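## Task

Grasp the bottle whose cap is green and raise it upright by more than half of its own height, keeping it held there to the end; other bottles may be nudged aside but every one must remain standing at the end.

## Robot and tools

Robot: one Kinova Gen3 arm with seven revolute joints, carrying a Robotiq 2F-85 two-finger gripper. One motor drives both fingers, and the pads stay parallel as they close. Closing also pushes the fingertips about 13 mm farther from the wrist, so keep that much clearance above the table before a close. There are two cameras, cam_low (a fixed low view) and cam_wrist (on the wrist), each 504x504 pixels.

Scene frame: the origin is on the table top straight under the arm base. +z is up, +x is forward, and +y is to the left when facing along +x. The base may sit slightly tilted relative to the table. The frames robotiq_pinch and robotiq_tcp are fixed to the palm, with +z pointing along the fingers away from the wrist and +y along the closing line. Pinch is the point midway between the pads when they are shut, and tcp is at the closed fingertips.

execute_actions takes "actions", a list holding zero items or one item, and an optional boolean "pictures" (images come by default).
- Empty list: no new command; the call simply reports the current state.
- Move: {"rows": [...], "steps": n}, where n is 1 to 15 (15 if left out). Each step lasts 1/30 s. There is one row per step, up to 15 rows; if there are fewer rows than steps, the final row is repeated.
- Wait: {"steps": n} with no rows, n up to 300. It returns once that many steps have passed since the previous result, and your reply time counts toward them.
A refused call sends nothing to the robot.

Each row is exactly 10 numbers, each in [-1, 1], in this order: arm/djoint_1 to arm/djoint_7, then gripper/position, gripper/force_limit, gripper/speed. There is only one arm, so there is one row per step.

The seven joint values are offsets, not targets. They are measured from the joint angles in the most recent result that lists them, not from the previous row. Before any such result exists in a scene, and for later calls within the same reply, they are measured from where the arm stands when the action begins. A value of 1.0 equals 0.9985 rad for joints 1 to 4 (waist, shoulder, upper arm roll, elbow) and 0.8765 rad for joints 5 to 7 (forearm roll, wrist pitch, wrist roll). Sending all zeros is not a pause: it pulls the arm back to that reference pose.

Nominal joint ranges in rad: waist ±6.283, shoulder ±2.250, upper arm roll ±6.283, elbow ±2.580, forearm roll ±6.283, wrist pitch ±2.100, wrist roll ±6.283. The true ends may differ by up to 0.013 rad either way. A request more than 0.013 rad beyond a stated end is refused. A joint pushed past its real end is stopped there, and the result may then say "joint sent to its limit". That line can refer to an earlier action, and its absence proves nothing.

Gripper values are absolute settings, not offsets.
- position: +1 is fully open (85 mm). The pads touch near -0.8, and -1 closes until something blocks them.
- force_limit: pad force on a 40 mm object is about 20 N at -1, 128 N at 0 and 235 N at +1.
- speed: roughly 20 mm/s at -1, 85 at 0 and 150 at +1. A faster close adds a few newtons of grip.
A new force or speed only takes effect once position changes by at least 0.01. To grip more gently, open first and then close again.

Motion: joint speed and acceleration are capped, and all joints finish together. Each step's target is held within 0.304 rad (joints 1 to 4) or 0.266 rad (joints 5 to 7) of the measured angle. Targets are also scaled back if they would carry the gripper more than 70 mm from where it is. Big moves may therefore still be unfinished when the result arrives. Between calls, the arm keeps heading for the last row's target until it has nearly stopped or a step is HELD.

Result lines:
- Joint positions (rad) and Joint velocities (rad/s), in column order.
- Joint torques: offset and noisy, useful for noticing contacts or loads.
- object_status: 0 moving; 1 blocked while opening; 2 blocked while closing, which means a grip; 3 reached the setpoint or pads closed together.
- position_measured in counts: 3 fully open, about 78 at 60 mm, 130 at 40 mm, 180 at 20 mm, 230 pads touching.
- HELD: a step whose row was partly or wholly not sent.
- "joint command not followed": the clearance checker changed or blocked targets. Mounting blocks and posts count as part of the arm.
- MOTOR HOT: a motor is above 60 °C. At 75 °C an OVER-TEMPERATURE FAULT lets the arm sag until it cools, so do not linger while holding a load.

Gripping: send position -1, keep sending it, and confirm object_status reads 2. If the object slips, the fingers re-close by themselves, except after a close at force_limit -1, where a status of 2 can remain even after the object is lost. A held bottle may occasionally be tugged briefly, so grip firmly.

Torque fault: if contact torque reaches a joint's load limit (48.6 N m for joints 1 to 4, 30.6 N m for joints 5 to 7, held weight included), the arm halts for 10 s and the rest of the call is dropped. Avoid pressing into the table or the bottles.

Other tools:
- zoom_image: arguments camera ("cam_low" or "cam_wrist") and region [x0, y0, x1, y1] in pixels of that camera's latest image, with the top-left at (0, 0) and at most 504x504. It returns a closer view of that region.
- read_manual: optional section "licences"; it only returns licence text.
- finished_scene: argument scene (1 or 2). It closes the current scene, which is then judged, and opens the next one with its task. It cannot be undone. Call it only while the target bottle is held upright and raised and all other bottles are standing.

Avoid: knocking anything off the table, toppling bottles, dropping the held bottle, slams, and forceful shoves. Aim for smooth moves.

Each tool is called after "Request:" as name(argument=value, ...) on one line, values as JSON.

## Session

Request:
execute_actions(actions=[])

Scene clock: 0.00 s of 3900.00 s.
position_measured=3 object_status=3
Joint positions: [ 1.158  0.829  0.311  1.894 -0.799  0.95   0.27 ]
Joint velocities: [ 0.001  0.     0.001  0.    -0.    -0.     0.001]
Joint torques (N m, as the joint torque sensors report them, + toward a larger angle): no reading
Motor temperatures (°C, as the motors report them): [31 31 32 34 42 38 41]

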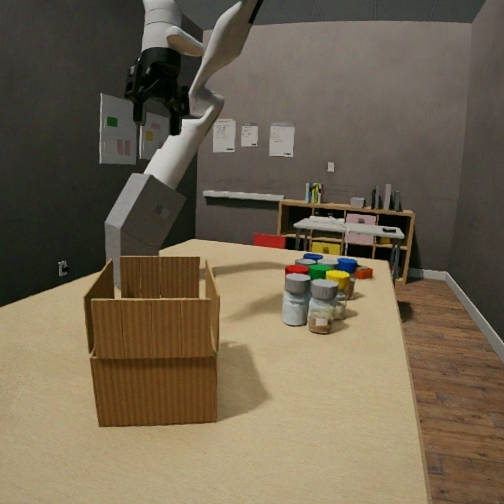

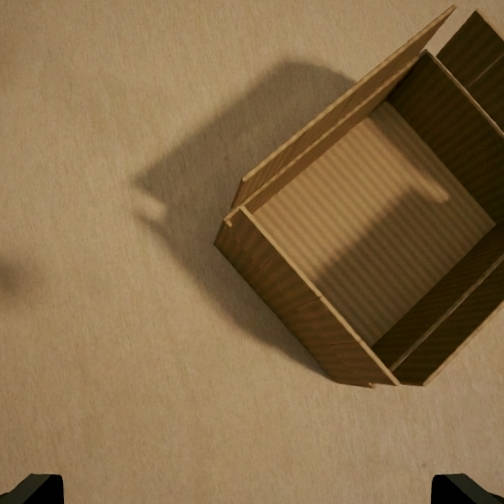

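Request:
execute_actions(actions=[{"rows":[[-1,-0.53,-0.311,-0.394,0.912,-0.114,-0.308,1,0,0]]}], pictures=false)

Request:
execute_actions(actions=[{"steps":60}])

Scene clock: 2.53 s of 3900.00 s.
position_measured=3 object_status=3
Joint positions: [ 0.958  0.631  0.156  1.709 -0.627  0.899  0.134]
Joint velocities: [-0.457 -0.457 -0.256 -0.345  0.399 -0.084 -0.22 ]
Joint torques (N m, as the joint torque sensors report them, + toward a larger angle): [  8.52 -14.7    5.57  -7.8    0.14  -0.82   0.57]
Motor temperatures (°C, as the motors report them): [31 31 32 34 42 38 41]
Steps of this call (steps 1 to 61: nothing new was sent; steps 62 to 76: all 15 steps of this action). Readings (joint positions | what the end effector reports):
62: [1.157 0.828 0.311 1.894 -0.798 0.950 0.269] | position_measured=3 object_status=3
63: [1.150 0.822 0.307 1.889 -0.793 0.947 0.265] | position_measured=3 object_status=3
65: [1.122 0.794 0.283 1.863 -0.770 0.939 0.242] | position_measured=3 object_status=3
69: [1.062 0.734 0.226 1.802 -0.718 0.921 0.195] | position_measured=3 object_status=3
76: the state above

Scene clock: 4.53 s of 3900.00 s.
position_measured=3 object_status=3
Joint positions: [ 0.16   0.3    0.001  1.501  0.     0.85  -0.   ]
Joint velocities: [ 0.001 -0.001 -0.001 -0.    -0.    -0.001  0.001]
Joint torques (N m, as the joint torque sensors report them, + toward a larger angle): [  7.79 -16.55   6.05  -7.99   1.32  -0.64   0.56]
Motor temperatures (°C, as the motors report them): [31 31 32 34 42 38 41]
Steps of this call (steps 1 to 60: the robot went on to your last target). Readings (joint positions | what the end effector reports):
1: [0.943 0.615 0.148 1.698 -0.614 0.896 0.127] | position_measured=3 object_status=3
2: [0.927 0.600 0.140 1.687 -0.600 0.894 0.120] | position_measured=3 object_status=3
4: [0.895 0.569 0.125 1.667 -0.573 0.889 0.107] | position_measured=3 object_status=3
8: [0.828 0.511 0.098 1.630 -0.514 0.880 0.083] | position_measured=3 object_status=3
60: the state above
The arm was judged still, so your last target was given up. Only a new action makes it travel on or press farther. Fingers that are still opening or closing keep moving.

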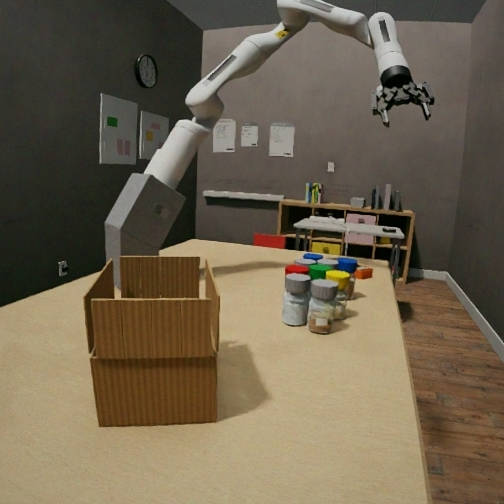

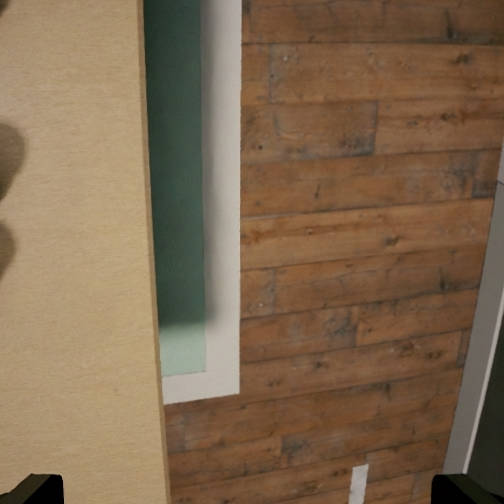

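Request:
execute_actions(actions=[{"rows":[[0,-0.1,0,0.4,-0.634,-0.04,0.5,1,0,0]]}], pictures=false)

Request:
execute_actions(actions=[{"steps":30}])

Scene clock: 7.87 s of 3900.00 s.
position_measured=3 object_status=3
Joint positions: [ 0.16   0.22   0.001  1.813 -0.338  0.822  0.319]
Joint velocities: [-0.002 -0.119 -0.005  0.619 -1.211 -0.039  0.833]
Joint torques (N m, as the joint torque sensors report them, + toward a larger angle): [  6.22 -15.21   5.02  -8.22   0.62  -0.79   0.68]
Motor temperatures (°C, as the motors report them): [32 31 32 34 42 38 41]
Steps of this call (steps 1 to 85: nothing new was sent; steps 86 to 100: all 15 steps of this action). Readings (joint positions | what the end effector reports):
86: [0.160 0.300 0.001 1.502 -0.000 0.850 0.000] | position_measured=3 object_status=3
87: [0.160 0.297 0.001 1.507 -0.005 0.849 0.005] | position_measured=3 object_status=3
89: [0.160 0.287 0.001 1.534 -0.028 0.845 0.028] | position_measured=3 object_status=3
93: [0.160 0.257 0.001 1.638 -0.119 0.835 0.119] | position_measured=3 object_status=3
100: the state above

Scene clock: 8.87 s of 3900.00 s.
position_measured=3 object_status=3
Joint positions: [ 0.16   0.2    0.001  1.9   -0.555  0.815  0.438]
Joint velocities: [-0.     0.001 -0.     0.    -0.     0.001  0.001]
Joint torques (N m, as the joint torque sensors report them, + toward a larger angle): [  5.46 -13.18   4.97  -5.99   0.35  -0.28   0.62]
Motor temperatures (°C, as the motors report them): [32 31 32 34 42 38 41]
Steps of this call (steps 1 to 30: the robot went on to your last target). Readings (joint positions | what the end effector reports):
1: [0.160 0.216 0.001 1.832 -0.378 0.821 0.345] | position_measured=3 object_status=3
2: [0.160 0.212 0.001 1.849 -0.419 0.819 0.369] | position_measured=3 object_status=3
4: [0.160 0.207 0.000 1.877 -0.491 0.817 0.407] | position_measured=3 object_status=3
8: [0.159 0.202 -0.000 1.898 -0.551 0.815 0.436] | position_measured=3 object_status=3
30: the state above
The arm was judged still, so your last target was given up. Only a new action makes it travel on or press farther. Fingers that are still opening or closing keep moving.

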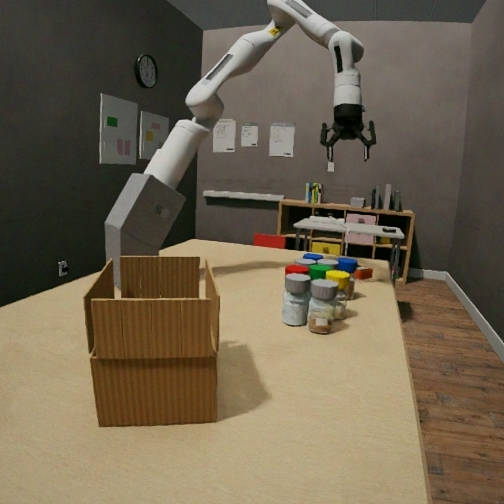

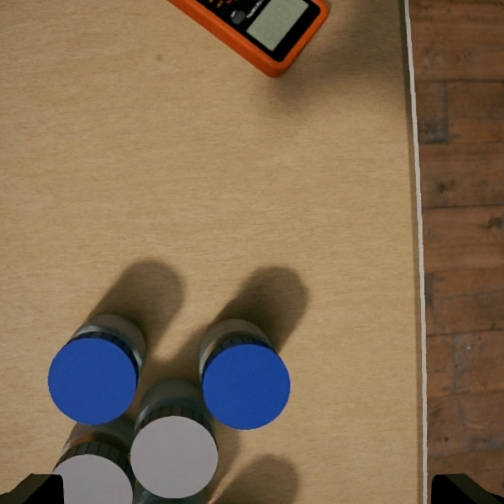

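Request:
execute_actions(actions=[{"rows":[[0.17,0.349,0,0.208,-0.599,-0.358,0.83,1,0,0]]}], pictures=false)

Request:
execute_actions(actions=[{"steps":30}])

Scene clock: 11.00 s of 3900.00 s.
position_measured=3 object_status=3
Joint positions: [ 0.296  0.478  0.001  2.068 -0.893  0.565  0.776]
Joint velocities: [ 0.217  0.47   0.005  0.295 -1.165 -0.463  1.214]
Joint torques (N m, as the joint torque sensors report them, + toward a larger angle): [  6.72 -16.31   4.3   -4.9   -0.08  -0.18   0.47]
Motor temperatures (°C, as the motors report them): [32 31 32 34 42 38 41]
Steps of this call (steps 1 to 49: nothing new was sent; steps 50 to 64: all 15 steps of this action). Readings (joint positions | what the end effector reports):
50: [0.161 0.202 0.000 1.901 -0.556 0.814 0.439] | position_measured=3 object_status=3
51: [0.165 0.208 -0.000 1.904 -0.561 0.810 0.443] | position_measured=3 object_status=3
53: [0.182 0.237 -0.001 1.922 -0.584 0.786 0.466] | position_measured=3 object_status=3
57: [0.226 0.328 0.000 1.978 -0.665 0.707 0.547] | position_measured=3 object_status=3
64: the state above

Scene clock: 12.00 s of 3900.00 s.
position_measured=3 object_status=3
Joint positions: [ 0.329  0.549  0.001  2.108 -1.081  0.501  1.166]
Joint velocities: [-0.    -0.     0.    -0.     0.002  0.001  0.   ]
Joint torques (N m, as the joint torque sensors report them, + toward a larger angle): [  7.46 -13.97   4.79  -3.08   0.16  -0.22   0.63]
Motor temperatures (°C, as the motors report them): [32 31 32 34 42 38 41]
Steps of this call (steps 1 to 30: the robot went on to your last target). Readings (joint positions | what the end effector reports):
1: [0.303 0.493 0.001 2.076 -0.930 0.551 0.817] | position_measured=3 object_status=3
2: [0.308 0.504 0.001 2.084 -0.963 0.540 0.858] | position_measured=3 object_status=3
4: [0.316 0.521 0.001 2.094 -1.011 0.523 0.939] | position_measured=3 object_status=3
8: [0.326 0.541 0.001 2.105 -1.065 0.506 1.096] | position_measured=3 object_status=3
30: the state above
The arm was judged still, so your last target was given up. Only a new action makes it travel on or press farther. Fingers that are still opening or closing keep moving.

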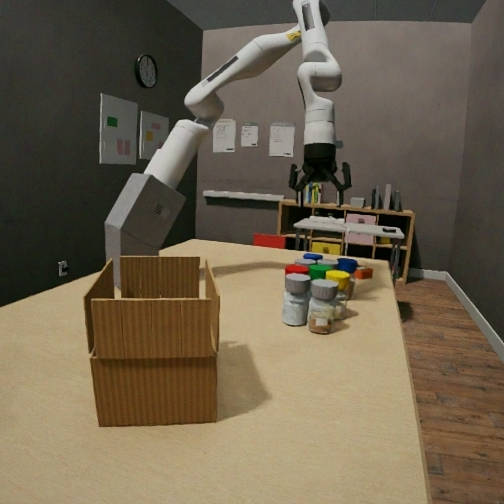

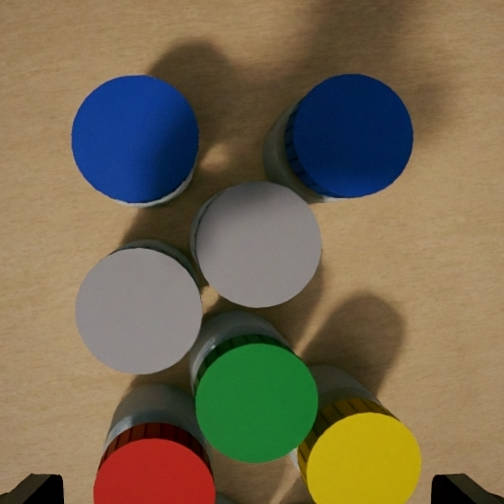

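Request:
execute_actions(actions=[{"rows":[[-0.126,0.267,0,-0.049,-0.616,-0.107,0.69,0.64,0,0]]}], pictures=false)

Request:
execute_actions(actions=[{"steps":20}])

Request:
zoom_image(camera="cam_low", region=[260,200,400,340])

Scene clock: 15.23 s of 3900.00 s.
position_measured=48 object_status=0
Joint positions: [ 0.214  0.793  0.     2.063 -1.509  0.414  1.605]
Joint velocities: [-0.094  0.195  0.003 -0.039 -0.951 -0.069  1.216]
Joint torques (N m, as the joint torque sensors report them, + toward a larger angle): [  8.87 -16.34   4.75  -0.84   0.06  -0.26   0.51]
Motor temperatures (°C, as the motors report them): [32 31 32 34 42 38 41]
Steps of this call (steps 1 to 82: nothing new was sent; steps 83 to 97: all 15 steps of this action). Readings (joint positions | what the end effector reports):
83: [0.329 0.550 0.001 2.108 -1.081 0.501 1.166] | position_measured=3 object_status=0
84: [0.325 0.557 0.001 2.107 -1.086 0.499 1.171] | position_measured=4 object_status=0
86: [0.311 0.587 0.001 2.101 -1.113 0.490 1.198] | position_measured=15 object_status=0
90: [0.261 0.694 0.001 2.082 -1.236 0.452 1.321] | position_measured=42 object_status=0
97: the state above

Scene clock: 15.90 s of 3900.00 s.
position_measured=48 object_status=3
Joint positions: [ 0.204  0.815  0.001  2.059 -1.62   0.407  1.77 ]
Joint velocities: [ 0.     0.    -0.    -0.    -0.001 -0.001  0.   ]
Joint torques (N m, as the joint torque sensors report them, + toward a larger angle): [  8.36 -15.78   4.98  -1.01   0.25  -0.32   0.6 ]
Motor temperatures (°C, as the motors report them): [32 31 32 34 42 38 41]
Steps of this call (steps 1 to 20: the robot went on to your last target). Readings (joint positions | what the end effector reports):
1: [0.211 0.799 0.000 2.062 -1.539 0.412 1.646] | position_measured=48 object_status=0
2: [0.209 0.804 0.000 2.061 -1.566 0.410 1.684] | position_measured=48 object_status=0
4: [0.206 0.810 0.000 2.060 -1.603 0.408 1.740] | position_measured=48 object_status=3
8: [0.204 0.814 0.001 2.059 -1.619 0.407 1.768] | position_measured=48 object_status=3
20: the state above

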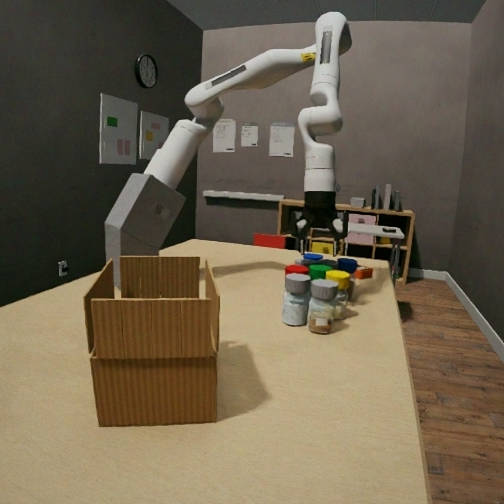

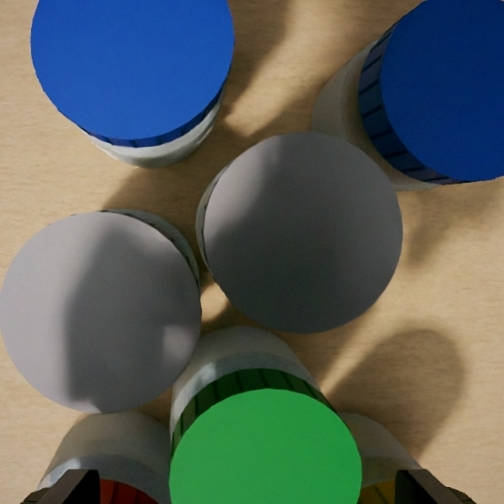

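Region (260, 200, 400, 340) of cam_low's 504x504 image, scaled by 3.600, with more detail than that image has.

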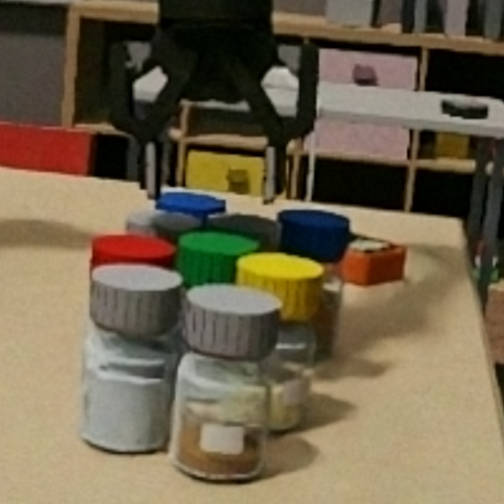

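Request:
execute_actions(actions=[{"rows":[[-0.023,0.012,0,-0.025,-0.02,0,0,0.5,0,0],[-0.023,0.012,0,-0.025,-0.02,0,0,0.5,0,0],[-0.023,0.012,0,-0.025,-0.02,0,0,0.5,0,0],[-0.023,0.012,0,-0.025,-0.02,0,0,0.5,0,0],[-0.023,0.012,0,-0.025,-0.02,0,0,0.5,0,0],[-0.032,0.037,0,-0.035,-0.062,-0.002,0.036,0.5,0,0],[-0.032,0.037,0,-0.035,-0.062,-0.002,0.036,0.5,0,0],[-0.032,0.037,0,-0.035,-0.062,-0.002,0.036,0.5,0,0],[-0.041,0.061,0,-0.045,-0.105,-0.005,0.071,0.5,0,0],[-0.041,0.061,0,-0.045,-0.105,-0.005,0.071,0.5,0,0],[-0.041,0.061,0,-0.045,-0.105,-0.005,0.071,0.5,0,0]]}])

Request:
execute_actions(actions=[{"rows":[[-0.018,0.05,0,-0.02,-0.085,-0.004,0.071,0.5,0,0]]}])

Request:
zoom_image(camera="cam_low", region=[260,200,400,340])

Scene clock: 19.30 s of 3900.00 s.
position_measured=66 object_status=3
Joint positions: [ 0.165  0.872  0.     2.016 -1.708  0.403  1.829]
Joint velocities: [-0.016  0.036  0.002 -0.018 -0.055 -0.003  0.046]
Joint torques (N m, as the joint torque sensors report them, + toward a larger angle): [  8.84 -16.64   4.97  -0.61   0.05  -0.11   0.61]
Motor temperatures (°C, as the motors report them): [32 31 32 34 42 38 41]
Steps of this call (steps 1 to 15: the robot went on to your last target; steps 16 to 87: nothing new was sent; steps 88 to 102: all 15 steps of this action). Readings (joint positions | what the end effector reports):
88: [0.202 0.816 0.001 2.058 -1.621 0.407 1.770] | position_measured=48 object_status=0
89: [0.196 0.819 0.002 2.053 -1.624 0.407 1.770] | position_measured=50 object_status=0
91: [0.188 0.824 0.000 2.043 -1.632 0.407 1.770] | position_measured=59 object_status=0
95: [0.178 0.840 0.001 2.031 -1.654 0.407 1.785] | position_measured=66 object_status=0
102: the state above

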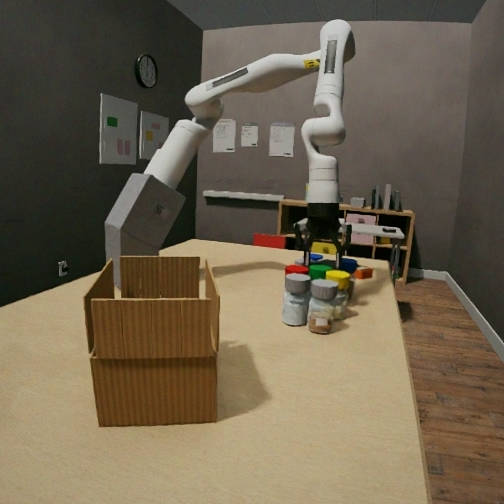

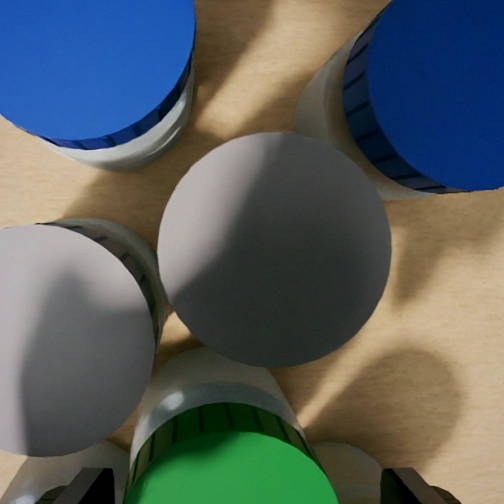

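Scene clock: 19.80 s of 3900.00 s.
position_measured=66 object_status=3
Joint positions: [ 0.147  0.921  0.     1.996 -1.783  0.4    1.891]
Joint velocities: [-0.002  0.005 -0.    -0.001 -0.003 -0.001  0.003]
Joint torques (N m, as the joint torque sensors report them, + toward a larger angle): [  8.33 -16.94   5.22  -0.24   0.36  -0.13   0.61]
Motor temperatures (°C, as the motors report them): [32 31 32 34 42 38 41]
Steps of this call (steps 1 to 15: all 15 steps of this action). Readings (joint positions | what the end effector reports):
1: [0.163 0.875 0.001 2.015 -1.711 0.403 1.832] | position_measured=66 object_status=3
2: [0.161 0.882 0.001 2.012 -1.720 0.403 1.839] | position_measured=66 object_status=3
4: [0.153 0.903 0.001 2.004 -1.751 0.401 1.865] | position_measured=66 object_status=3
8: [0.148 0.917 0.000 1.997 -1.779 0.400 1.888] | position_measured=66 object_status=3
15: the state above

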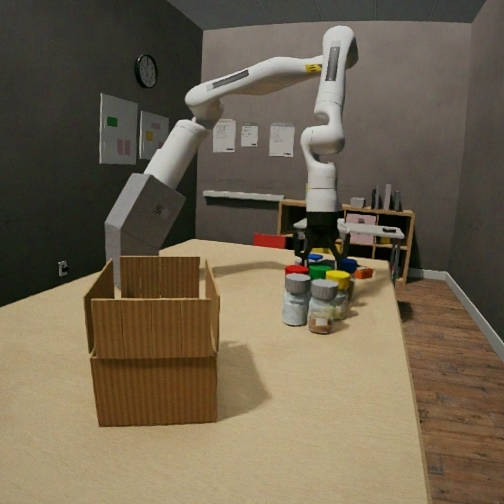

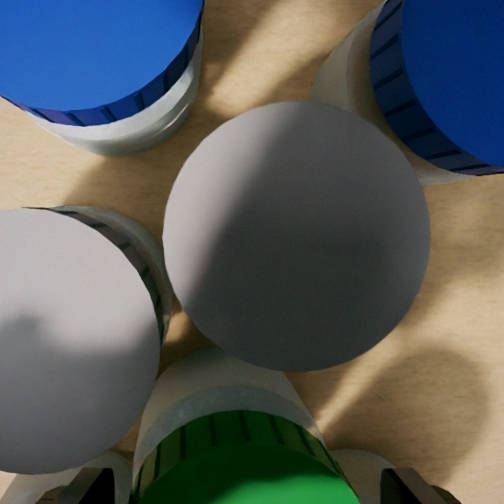

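Region (260, 200, 400, 340) of cam_low's 504x504 image, scaled by 3.600, with more detail than that image has.

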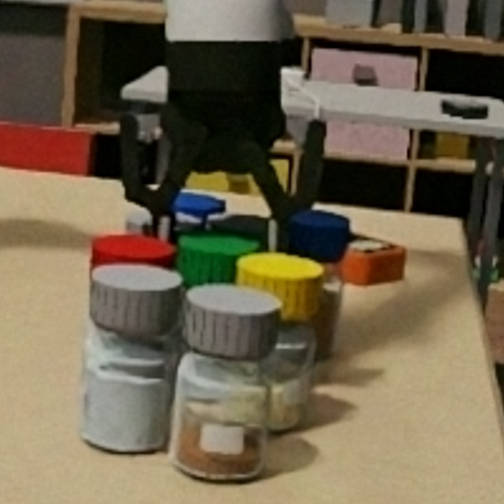

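Fingers are in. A small centring nudge, then close.

Request:
execute_actions(actions=[{"rows":[[0.007,0.012,0,-0.004,-0.015,0,0.02,0.5,0,0],[0.007,0.012,0,-0.004,-0.015,0,0.02,0.5,0,0],[0.007,0.012,0,-0.004,-0.015,0,0.02,0.5,0,0],[0.007,0.012,0,-0.004,-0.015,0,0.02,0.5,0,0],[0.007,0.012,0,-0.004,-0.015,0,0.02,-1,-0.3,-0.3]]}], pictures=false)

Request:
execute_actions(actions=[{"steps":10}], pictures=false)

Request:
execute_actions(actions=[{"rows":[[0.045,-0.1,0,0.045,0.17,0.008,-0.13,-1,-0.3,-0.3]]}])

Request:
execute_actions(actions=[{"rows":[[0.07,-0.15,0,0.035,0.33,0.045,-0.3,-1,-0.3,-0.3]]}])

Scene clock: 21.70 s of 3900.00 s.
position_measured=98 object_status=0
Joint positions: [ 0.154  0.932  0.001  1.993 -1.796  0.4    1.909]
Joint velocities: [ 0.001 -0.    -0.001  0.    -0.001 -0.     0.002]
Joint torques (N m, as the joint torque sensors report them, + toward a larger angle): [  8.24 -15.48   4.39  -0.89  -0.05  -0.15   0.63]
Motor temperatures (°C, as the motors report them): [32 31 32 34 42 38 41]
Steps of this call (steps 1 to 15: the robot went on to your last target; steps 16 to 42: nothing new was sent; steps 43 to 57: all 15 steps of this action). Readings (joint positions | what the end effector reports):
43: [0.147 0.923 0.000 1.995 -1.784 0.400 1.893] | position_measured=66 object_status=3
44: [0.149 0.926 -0.000 1.994 -1.787 0.400 1.897] | position_measured=66 object_status=3
46: [0.152 0.930 0.001 1.993 -1.792 0.400 1.904] | position_measured=66 object_status=3
50: [0.153 0.932 0.000 1.992 -1.795 0.400 1.908] | position_measured=75 object_status=0
57: the state above

Scene clock: 22.03 s of 3900.00 s.
position_measured=98 object_status=2
Joint positions: [ 0.155  0.932  0.001  1.993 -1.796  0.4    1.909]
Joint velocities: [ 0.     0.001 -0.    -0.     0.    -0.     0.001]
Joint torques (N m, as the joint torque sensors report them, + toward a larger angle): [  8.16 -15.35   4.51  -1.02  -0.05  -0.1    0.57]
Motor temperatures (°C, as the motors report them): [32 31 32 34 42 38 41]
Steps of this call (steps 1 to 10: the robot went on to your last target). Readings (joint positions | what the end effector reports):
1: [0.154 0.932 0.001 1.993 -1.796 0.400 1.909] | position_measured=98 object_status=0
2: [0.154 0.932 0.001 1.993 -1.796 0.400 1.909] | position_measured=98 object_status=0
4: [0.154 0.932 0.001 1.993 -1.796 0.400 1.909] | position_measured=98 object_status=2
8: [0.154 0.932 0.001 1.993 -1.796 0.400 1.909] | position_measured=98 object_status=2
10: the state above

Scene clock: 22.53 s of 3900.00 s.
position_measured=98 object_status=2
Joint positions: [ 0.199  0.833  0.001  2.037 -1.647  0.407  1.795]
Joint velocities: [ 0.007 -0.013  0.     0.002  0.004  0.001 -0.004]
Joint torques (N m, as the joint torque sensors report them, + toward a larger angle): [  8.96 -16.94   5.35  -0.63   0.17  -0.2    0.47]
Motor temperatures (°C, as the motors report them): [32 31 32 34 42 38 41]
Steps of this call (steps 1 to 15: all 15 steps of this action). Readings (joint positions | what the end effector reports):
1: [0.155 0.930 0.001 1.993 -1.794 0.400 1.908] | position_measured=98 object_status=2
2: [0.158 0.925 -0.000 1.996 -1.787 0.400 1.902] | position_measured=98 object_status=2
4: [0.171 0.896 -0.001 2.009 -1.748 0.402 1.872] | position_measured=98 object_status=2
8: [0.194 0.844 0.002 2.032 -1.662 0.406 1.807] | position_measured=98 object_status=2
15: the state above

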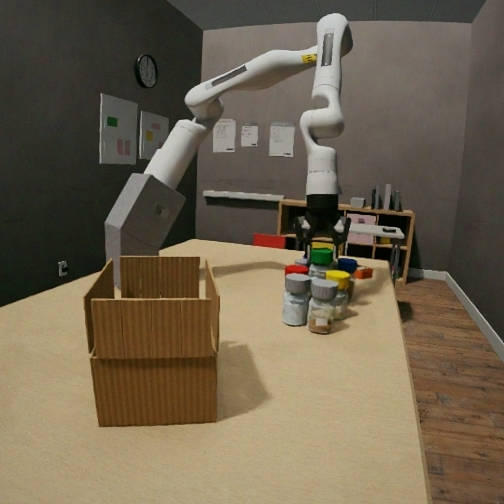

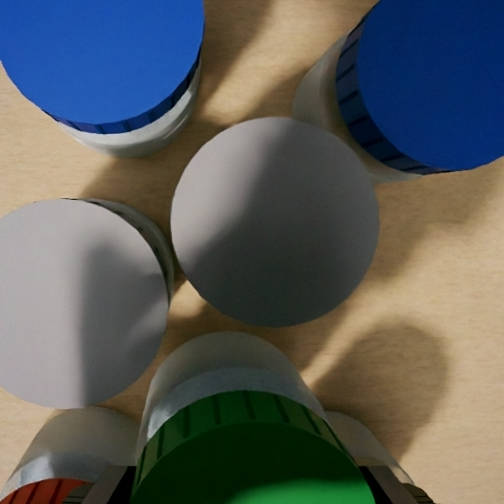

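Scene clock: 23.03 s of 3900.00 s.
position_measured=98 object_status=2
Joint positions: [ 0.267  0.687  0.001  2.072 -1.359  0.446  1.533]
Joint velocities: [ 0.013 -0.028 -0.001  0.001  0.011  0.002 -0.011]
Joint torques (N m, as the joint torque sensors report them, + toward a larger angle): [  8.82 -15.69   5.12  -2.27   0.2   -0.34   0.4 ]
Motor temperatures (°C, as the motors report them): [32 31 32 34 42 38 41]
Steps of this call (steps 1 to 15: all 15 steps of this action). Readings (joint positions | what the end effector reports):
1: [0.200 0.832 0.001 2.038 -1.645 0.407 1.794] | position_measured=98 object_status=2
2: [0.203 0.825 0.000 2.040 -1.636 0.408 1.785] | position_measured=98 object_status=2
4: [0.217 0.794 0.000 2.046 -1.589 0.415 1.738] | position_measured=98 object_status=2
8: [0.253 0.718 0.001 2.063 -1.433 0.437 1.596] | position_measured=98 object_status=2
15: the state above

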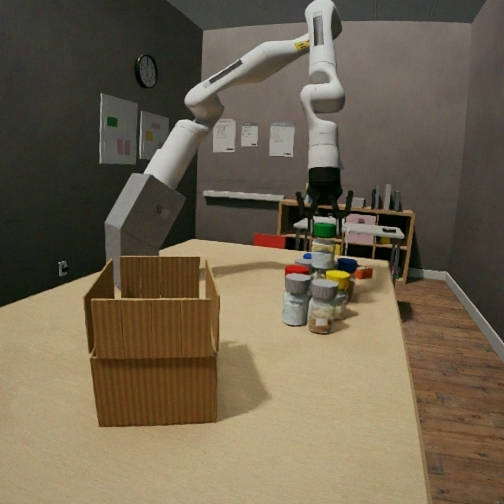

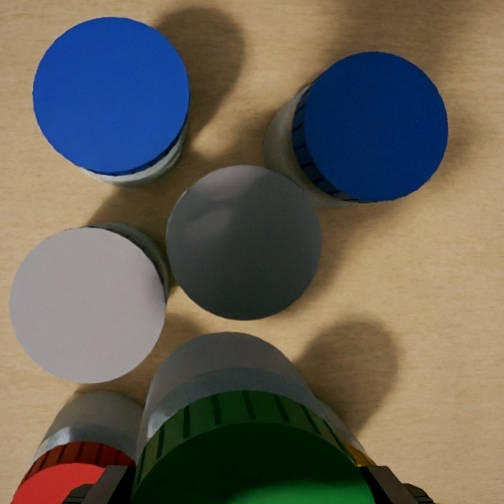

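Request:
finished_scene(scene=1)

The scene is finished: the task was done.


## Next scene

Grasp the bottle whose cap is yellow and raise it upright by more than half of its own height, keeping it held there to the end; other bottles may be nudged aside but every one must remain standing at the end.

Request:
execute_actions(actions=[])

Scene clock: 0.00 s of 3900.00 s.
position_measured=3 object_status=3
Joint positions: [ 1.617  1.325 -0.56   1.497 -0.815  0.998  2.782]
Joint velocities: [ 0.     0.001  0.     0.     0.     0.001 -0.001]
Joint torques (N m, as the joint torque sensors report them, + toward a larger angle): no reading
Motor temperatures (°C, as the motors report them): [32 31 32 34 42 38 41]

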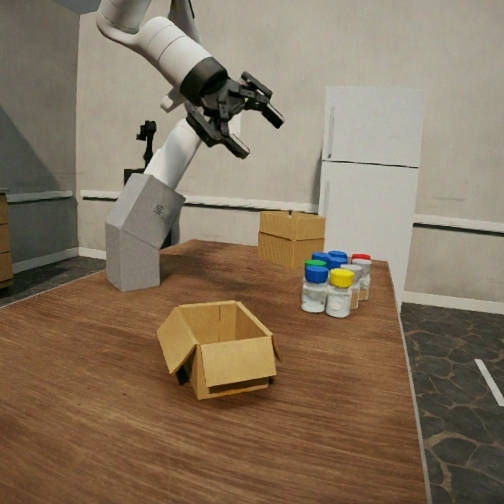

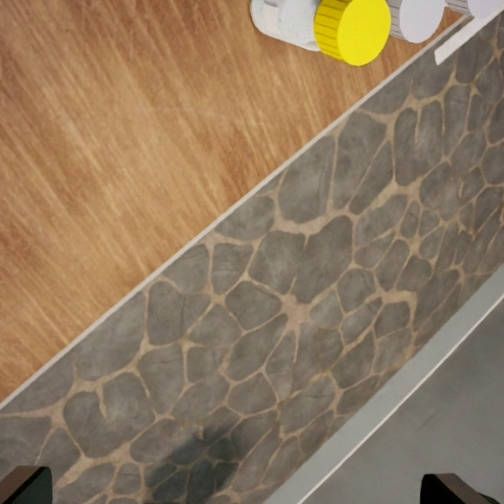

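Heading to the earlier viewing pose, in two stages.

Request:
execute_actions(actions=[{"rows":[[-0.5,-0.777,0.561,0.612,-0.303,-0.567,-1,1,0,0]]}], pictures=false)

Request:
execute_actions(actions=[{"steps":35}], pictures=false)

Request:
execute_actions(actions=[{"rows":[[-0.79,0,0,0,0,0,-0.844,1,0,0]]}], pictures=false)

Request:
execute_actions(actions=[{"steps":35}])

Scene clock: 1.43 s of 3900.00 s.
position_measured=3 object_status=3
Joint positions: [ 1.213  0.884 -0.144  1.926 -1.056  0.63   2.402]
Joint velocities: [-0.544 -1.087  0.762  0.915 -0.162 -0.677 -0.956]
Joint torques (N m, as the joint torque sensors report them, + toward a larger angle): [  9.42 -17.14   3.44  -7.24  -0.45  -0.18   0.56]
Motor temperatures (°C, as the motors report them): [32 31 32 34 42 38 41]
Steps of this call (steps 1 to 28: nothing new was sent; steps 29 to 43: all 15 steps of this action). Readings (joint positions | what the end effector reports):
29: [1.616 1.323 -0.559 1.498 -0.815 0.997 2.781] | position_measured=3 object_status=3
30: [1.609 1.316 -0.553 1.504 -0.820 0.992 2.777] | position_measured=3 object_status=3
32: [1.579 1.285 -0.527 1.531 -0.843 0.969 2.754] | position_measured=3 object_status=3
36: [1.452 1.160 -0.407 1.652 -0.943 0.863 2.648] | position_measured=3 object_status=3
43: the state above

Scene clock: 2.60 s of 3900.00 s.
position_measured=3 object_status=3
Joint positions: [ 1.118  0.549 -0.     2.109 -1.08   0.501  1.905]
Joint velocities: [ 0.001  0.    -0.     0.    -0.001 -0.001  0.002]
Joint torques (N m, as the joint torque sensors report them, + toward a larger angle): [  6.39 -11.27   4.69  -7.28  -0.4   -0.81   0.44]
Motor temperatures (°C, as the motors report them): [32 31 32 34 42 38 41]
Steps of this call (steps 1 to 30: the robot went on to your last target; steps 31 to 35: nothing new was sent). Readings (joint positions | what the end effector reports):
1: [1.197 0.848 -0.120 1.955 -1.061 0.609 2.369] | position_measured=3 object_status=3
2: [1.184 0.812 -0.100 1.979 -1.065 0.591 2.337] | position_measured=3 object_status=3
4: [1.163 0.741 -0.068 2.019 -1.070 0.563 2.271] | position_measured=3 object_status=3
8: [1.137 0.628 -0.026 2.073 -1.077 0.525 2.112] | position_measured=3 object_status=3
35: the state above
The arm was judged still, so your last target was given up. Only a new action makes it travel on or press farther. Fingers that are still opening or closing keep moving.

Scene clock: 3.10 s of 3900.00 s.
position_measured=3 object_status=3
Joint positions: [ 0.78   0.549  0.     2.108 -1.08   0.501  1.617]
Joint velocities: [-0.82  -0.001 -0.002 -0.     0.001  0.002 -0.718]
Joint torques (N m, as the joint torque sensors report them, + toward a larger angle): [  7.64 -12.37   4.51  -5.5   -0.06  -0.67   0.76]
Motor temperatures (°C, as the motors report them): [32 31 32 34 42 38 41]
Steps of this call (steps 1 to 15: all 15 steps of this action). Readings (joint positions | what the end effector reports):
1: [1.116 0.549 0.000 2.109 -1.080 0.501 1.905] | position_measured=3 object_status=3
2: [1.109 0.549 0.001 2.108 -1.080 0.500 1.900] | position_measured=3 object_status=3
4: [1.079 0.549 0.002 2.108 -1.080 0.500 1.877] | position_measured=3 object_status=3
8: [0.971 0.549 0.000 2.108 -1.080 0.501 1.785] | position_measured=3 object_status=3
15: the state above

Scene clock: 4.27 s of 3900.00 s.
position_measured=3 object_status=3
Joint positions: [ 0.329  0.549 -0.     2.109 -1.08   0.501  1.166]
Joint velocities: [-0.001  0.001 -0.    -0.     0.     0.     0.   ]
Joint torques (N m, as the joint torque sensors report them, + toward a larger angle): [  7.16 -14.11   4.65  -3.08   0.14  -0.19   0.57]
Motor temperatures (°C, as the motors report them): [32 31 32 34 42 38 41]
Steps of this call (steps 1 to 35: the robot went on to your last target). Readings (joint positions | what the end effector reports):
1: [0.752 0.549 0.000 2.108 -1.080 0.501 1.593] | position_measured=3 object_status=3
2: [0.725 0.549 0.000 2.108 -1.080 0.501 1.569] | position_measured=3 object_status=3
4: [0.670 0.549 -0.000 2.108 -1.080 0.501 1.520] | position_measured=3 object_status=3
8: [0.561 0.549 -0.000 2.108 -1.080 0.501 1.423] | position_measured=3 object_status=3
35: the state above

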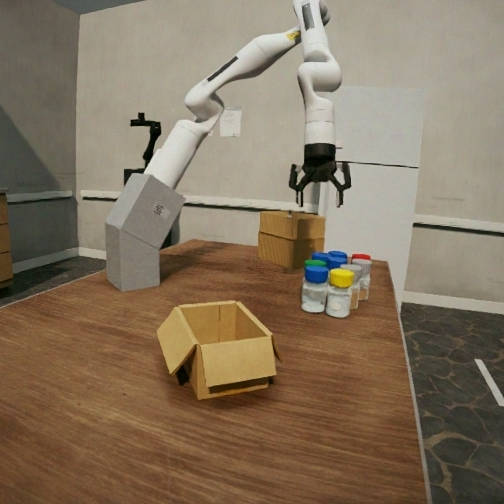

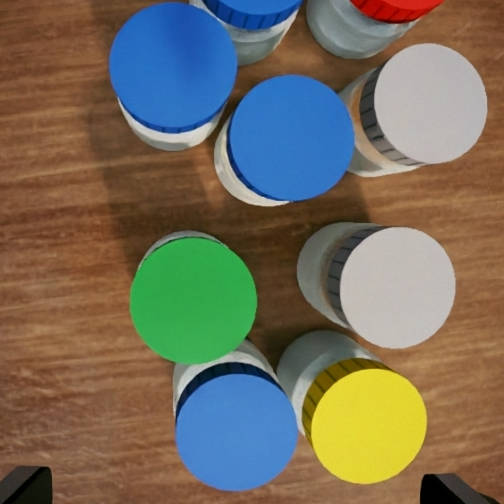

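Request:
execute_actions(actions=[{"rows":[[-0.108,0.284,0,-0.22,-0.209,-0.078,-0.857,0.55,0,0]]}], pictures=false)

Request:
execute_actions(actions=[{"steps":20}])

Scene clock: 6.60 s of 3900.00 s.
position_measured=59 object_status=0
Joint positions: [ 0.232  0.804 -0.001  1.908 -1.248  0.438  0.736]
Joint velocities: [-0.08   0.21   0.    -0.161 -0.131 -0.05  -1.216]
Joint torques (N m, as the joint torque sensors report them, + toward a larger angle): [  9.39 -17.86   5.25  -2.     0.28  -0.34   0.6 ]
Motor temperatures (°C, as the motors report them): [32 31 32 34 42 38 41]
Steps of this call (steps 1 to 15: the robot went on to your last target; steps 16 to 55: nothing new was sent; steps 56 to 70: all 15 steps of this action). Readings (joint positions | what the end effector reports):
56: [0.328 0.550 -0.000 2.108 -1.081 0.501 1.165] | position_measured=3 object_status=0
57: [0.326 0.557 0.000 2.104 -1.084 0.500 1.160] | position_measured=5 object_status=0
59: [0.314 0.587 0.000 2.083 -1.101 0.494 1.135] | position_measured=15 object_status=0
63: [0.273 0.695 -0.000 1.999 -1.171 0.467 1.020] | position_measured=44 object_status=0
70: the state above

Scene clock: 7.27 s of 3900.00 s.
position_measured=59 object_status=3
Joint positions: [ 0.221  0.832 -0.     1.889 -1.264  0.433  0.414]
Joint velocities: [-0.     0.002  0.     0.    -0.001  0.001  0.001]
Joint torques (N m, as the joint torque sensors report them, + toward a larger angle): [  9.32 -17.24   5.23  -2.32   0.2   -0.23   0.63]
Motor temperatures (°C, as the motors report them): [32 31 32 34 42 38 41]
Steps of this call (steps 1 to 20: the robot went on to your last target). Readings (joint positions | what the end effector reports):
1: [0.230 0.811 -0.001 1.903 -1.252 0.437 0.696] | position_measured=59 object_status=0
2: [0.228 0.815 -0.001 1.900 -1.255 0.436 0.655] | position_measured=59 object_status=0
4: [0.225 0.823 -0.000 1.895 -1.259 0.434 0.574] | position_measured=59 object_status=0
8: [0.222 0.830 -0.000 1.890 -1.263 0.433 0.439] | position_measured=59 object_status=3
20: the state above

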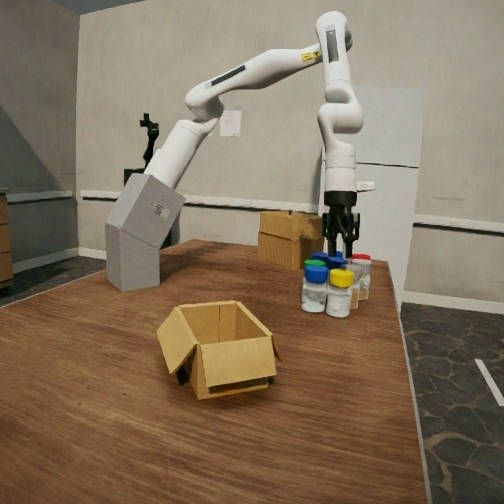

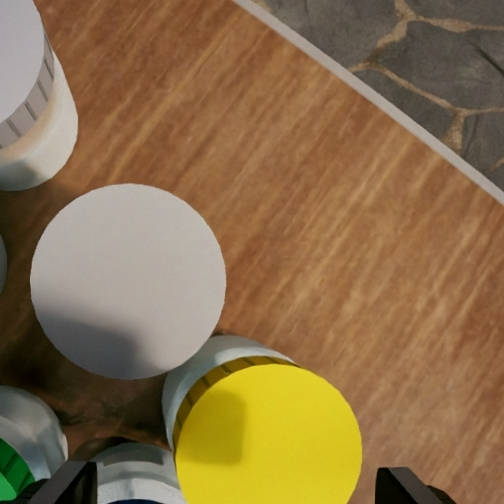

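Request:
execute_actions(actions=[{"rows":[[0.004,0.003,0,-0.027,0.066,0.005,-0.07,0.55,0,0]],"steps":10}], pictures=false)

Request:
execute_actions(actions=[{"rows":[[-0.044,0.114,0,-0.056,-0.182,-0.033,0.154,0.55,0,0]]}])

Scene clock: 8.83 s of 3900.00 s.
position_measured=59 object_status=3
Joint positions: [ 0.225  0.835 -0.     1.862 -1.207  0.437  0.354]
Joint velocities: [ 0.002  0.002 -0.001 -0.006  0.013  0.002 -0.013]
Joint torques (N m, as the joint torque sensors report them, + toward a larger angle): [  9.27 -17.88   4.91  -2.79   0.36  -0.36   0.49]
Motor temperatures (°C, as the motors report them): [32 31 32 34 42 38 41]
Steps of this call (steps 1 to 15: the robot went on to your last target; steps 16 to 37: nothing new was sent; steps 38 to 47: all 10 steps of this action). Readings (joint positions | what the end effector reports):
38: [0.222 0.832 -0.000 1.888 -1.262 0.433 0.413] | position_measured=59 object_status=3
39: [0.222 0.833 -0.001 1.884 -1.253 0.434 0.404] | position_measured=59 object_status=3
41: [0.224 0.835 -0.000 1.871 -1.226 0.436 0.374] | position_measured=59 object_status=3
45: [0.225 0.835 -0.000 1.863 -1.208 0.437 0.355] | position_measured=59 object_status=3
47: the state above

Scene clock: 9.33 s of 3900.00 s.
position_measured=59 object_status=3
Joint positions: [ 0.182  0.947 -0.     1.807 -1.366  0.408  0.489]
Joint velocities: [-0.006  0.015 -0.001 -0.002 -0.001 -0.     0.005]
Joint torques (N m, as the joint torque sensors report them, + toward a larger angle): [  9.57 -18.54   5.38  -1.77  -0.13  -0.29   0.6 ]
Motor temperatures (°C, as the motors report them): [32 31 32 34 42 38 41]
Steps of this call (steps 1 to 15: all 15 steps of this action). Readings (joint positions | what the end effector reports):
1: [0.224 0.836 -0.000 1.862 -1.207 0.436 0.355] | position_measured=59 object_status=3
2: [0.221 0.843 0.000 1.858 -1.214 0.434 0.361] | position_measured=59 object_status=3
4: [0.209 0.873 0.001 1.845 -1.251 0.426 0.392] | position_measured=59 object_status=3
8: [0.187 0.935 -0.001 1.813 -1.348 0.411 0.474] | position_measured=59 object_status=3
15: the state above

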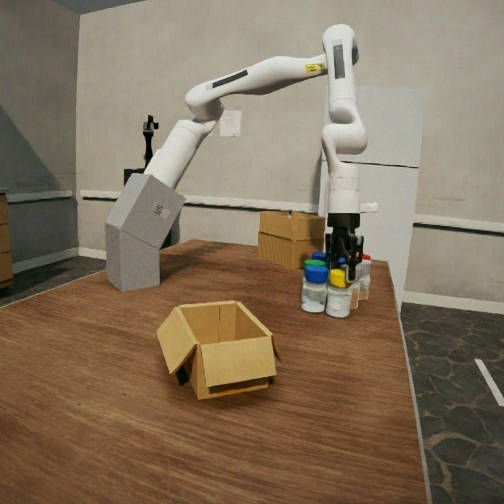

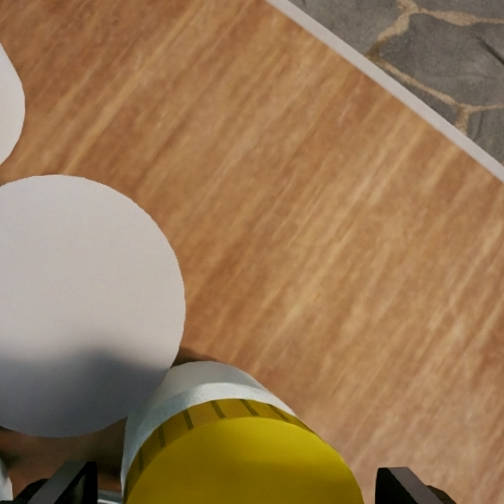

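Request:
execute_actions(actions=[{"rows":[[0,0.004,0,0,0,0,0,-1,-0.3,-0.3]]}], pictures=false)

Request:
execute_actions(actions=[{"steps":6}], pictures=false)

Request:
execute_actions(actions=[{"rows":[[0.082,-0.205,0,0.09,0.33,0.07,-0.28,-1,-0.3,-0.3]]}])

Scene clock: 10.80 s of 3900.00 s.
position_measured=97 object_status=2
Joint positions: [ 0.183  0.949 -0.     1.808 -1.365  0.409  0.489]
Joint velocities: [ 0.     0.001 -0.     0.    -0.     0.001 -0.   ]
Joint torques (N m, as the joint torque sensors report them, + toward a larger angle): [  9.24 -16.45   5.13  -2.63  -0.11  -0.99   0.48]
Motor temperatures (°C, as the motors report them): [32 31 32 34 42 38 41]
Steps of this call (steps 1 to 15: the robot went on to your last target; steps 16 to 29: nothing new was sent; steps 30 to 44: all 15 steps of this action). Readings (joint positions | what the end effector reports):
30: [0.181 0.949 -0.000 1.806 -1.366 0.408 0.489] | position_measured=59 object_status=0
31: [0.182 0.950 -0.000 1.806 -1.366 0.408 0.489] | position_measured=61 object_status=0
33: [0.182 0.951 -0.000 1.807 -1.366 0.408 0.489] | position_measured=69 object_status=0
37: [0.182 0.950 0.000 1.807 -1.366 0.409 0.489] | position_measured=90 object_status=0
44: the state above

Scene clock: 11.00 s of 3900.00 s.
position_measured=97 object_status=2
Joint positions: [ 0.183  0.949 -0.     1.808 -1.365  0.409  0.489]
Joint velocities: [ 0.     0.     0.     0.    -0.    -0.     0.002]
Joint torques (N m, as the joint torque sensors report them, + toward a larger angle): [  9.16 -16.51   5.06  -2.76  -0.12  -1.     0.45]
Motor temperatures (°C, as the motors report them): [32 31 32 34 42 38 41]
Steps of this call (steps 1 to 6: the robot went on to your last target). Readings (joint positions | what the end effector reports):
1: [0.183 0.949 -0.000 1.808 -1.365 0.409 0.489] | position_measured=97 object_status=2
2: [0.183 0.949 -0.000 1.808 -1.365 0.409 0.489] | position_measured=97 object_status=2
4: [0.183 0.949 -0.000 1.808 -1.365 0.409 0.489] | position_measured=97 object_status=2
6: the state above

Scene clock: 11.50 s of 3900.00 s.
position_measured=97 object_status=2
Joint positions: [ 0.262  0.749  0.     1.897 -1.077  0.47   0.244]
Joint velocities: [ 0.016 -0.042 -0.009  0.014  0.016  0.005 -0.015]
Joint torques (N m, as the joint torque sensors report them, + toward a larger angle): [  9.77 -18.17   5.82  -3.24   0.49  -0.58   0.77]
Motor temperatures (°C, as the motors report them): [32 31 32 34 42 38 41]
Steps of this call (steps 1 to 15: all 15 steps of this action). Readings (joint positions | what the end effector reports):
1: [0.183 0.948 -0.000 1.808 -1.364 0.409 0.488] | position_measured=97 object_status=2
2: [0.185 0.942 -0.001 1.811 -1.358 0.410 0.482] | position_measured=97 object_status=2
4: [0.197 0.914 -0.002 1.823 -1.324 0.418 0.451] | position_measured=97 object_status=2
8: [0.237 0.813 -0.000 1.866 -1.183 0.449 0.329] | position_measured=97 object_status=2
15: the state above

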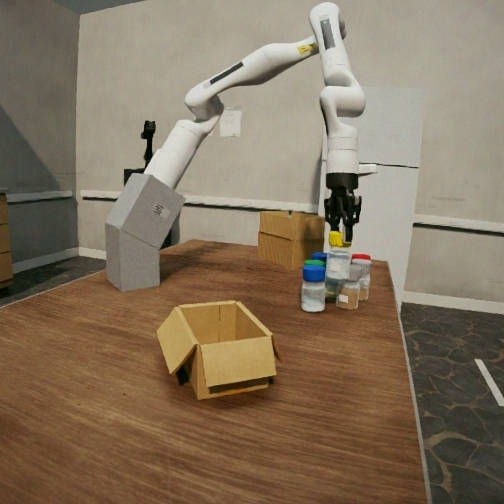

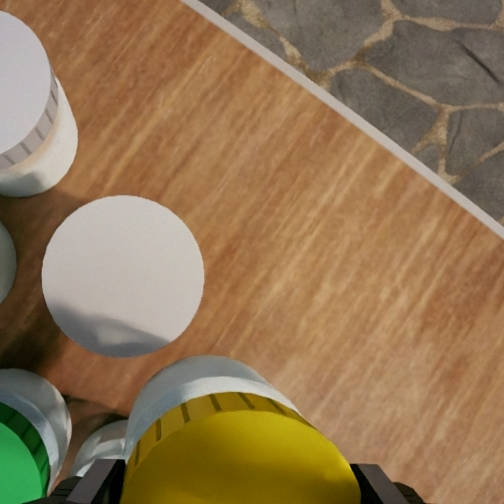

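Request:
finished_scene(scene=2)

The scene is finished: the task was done.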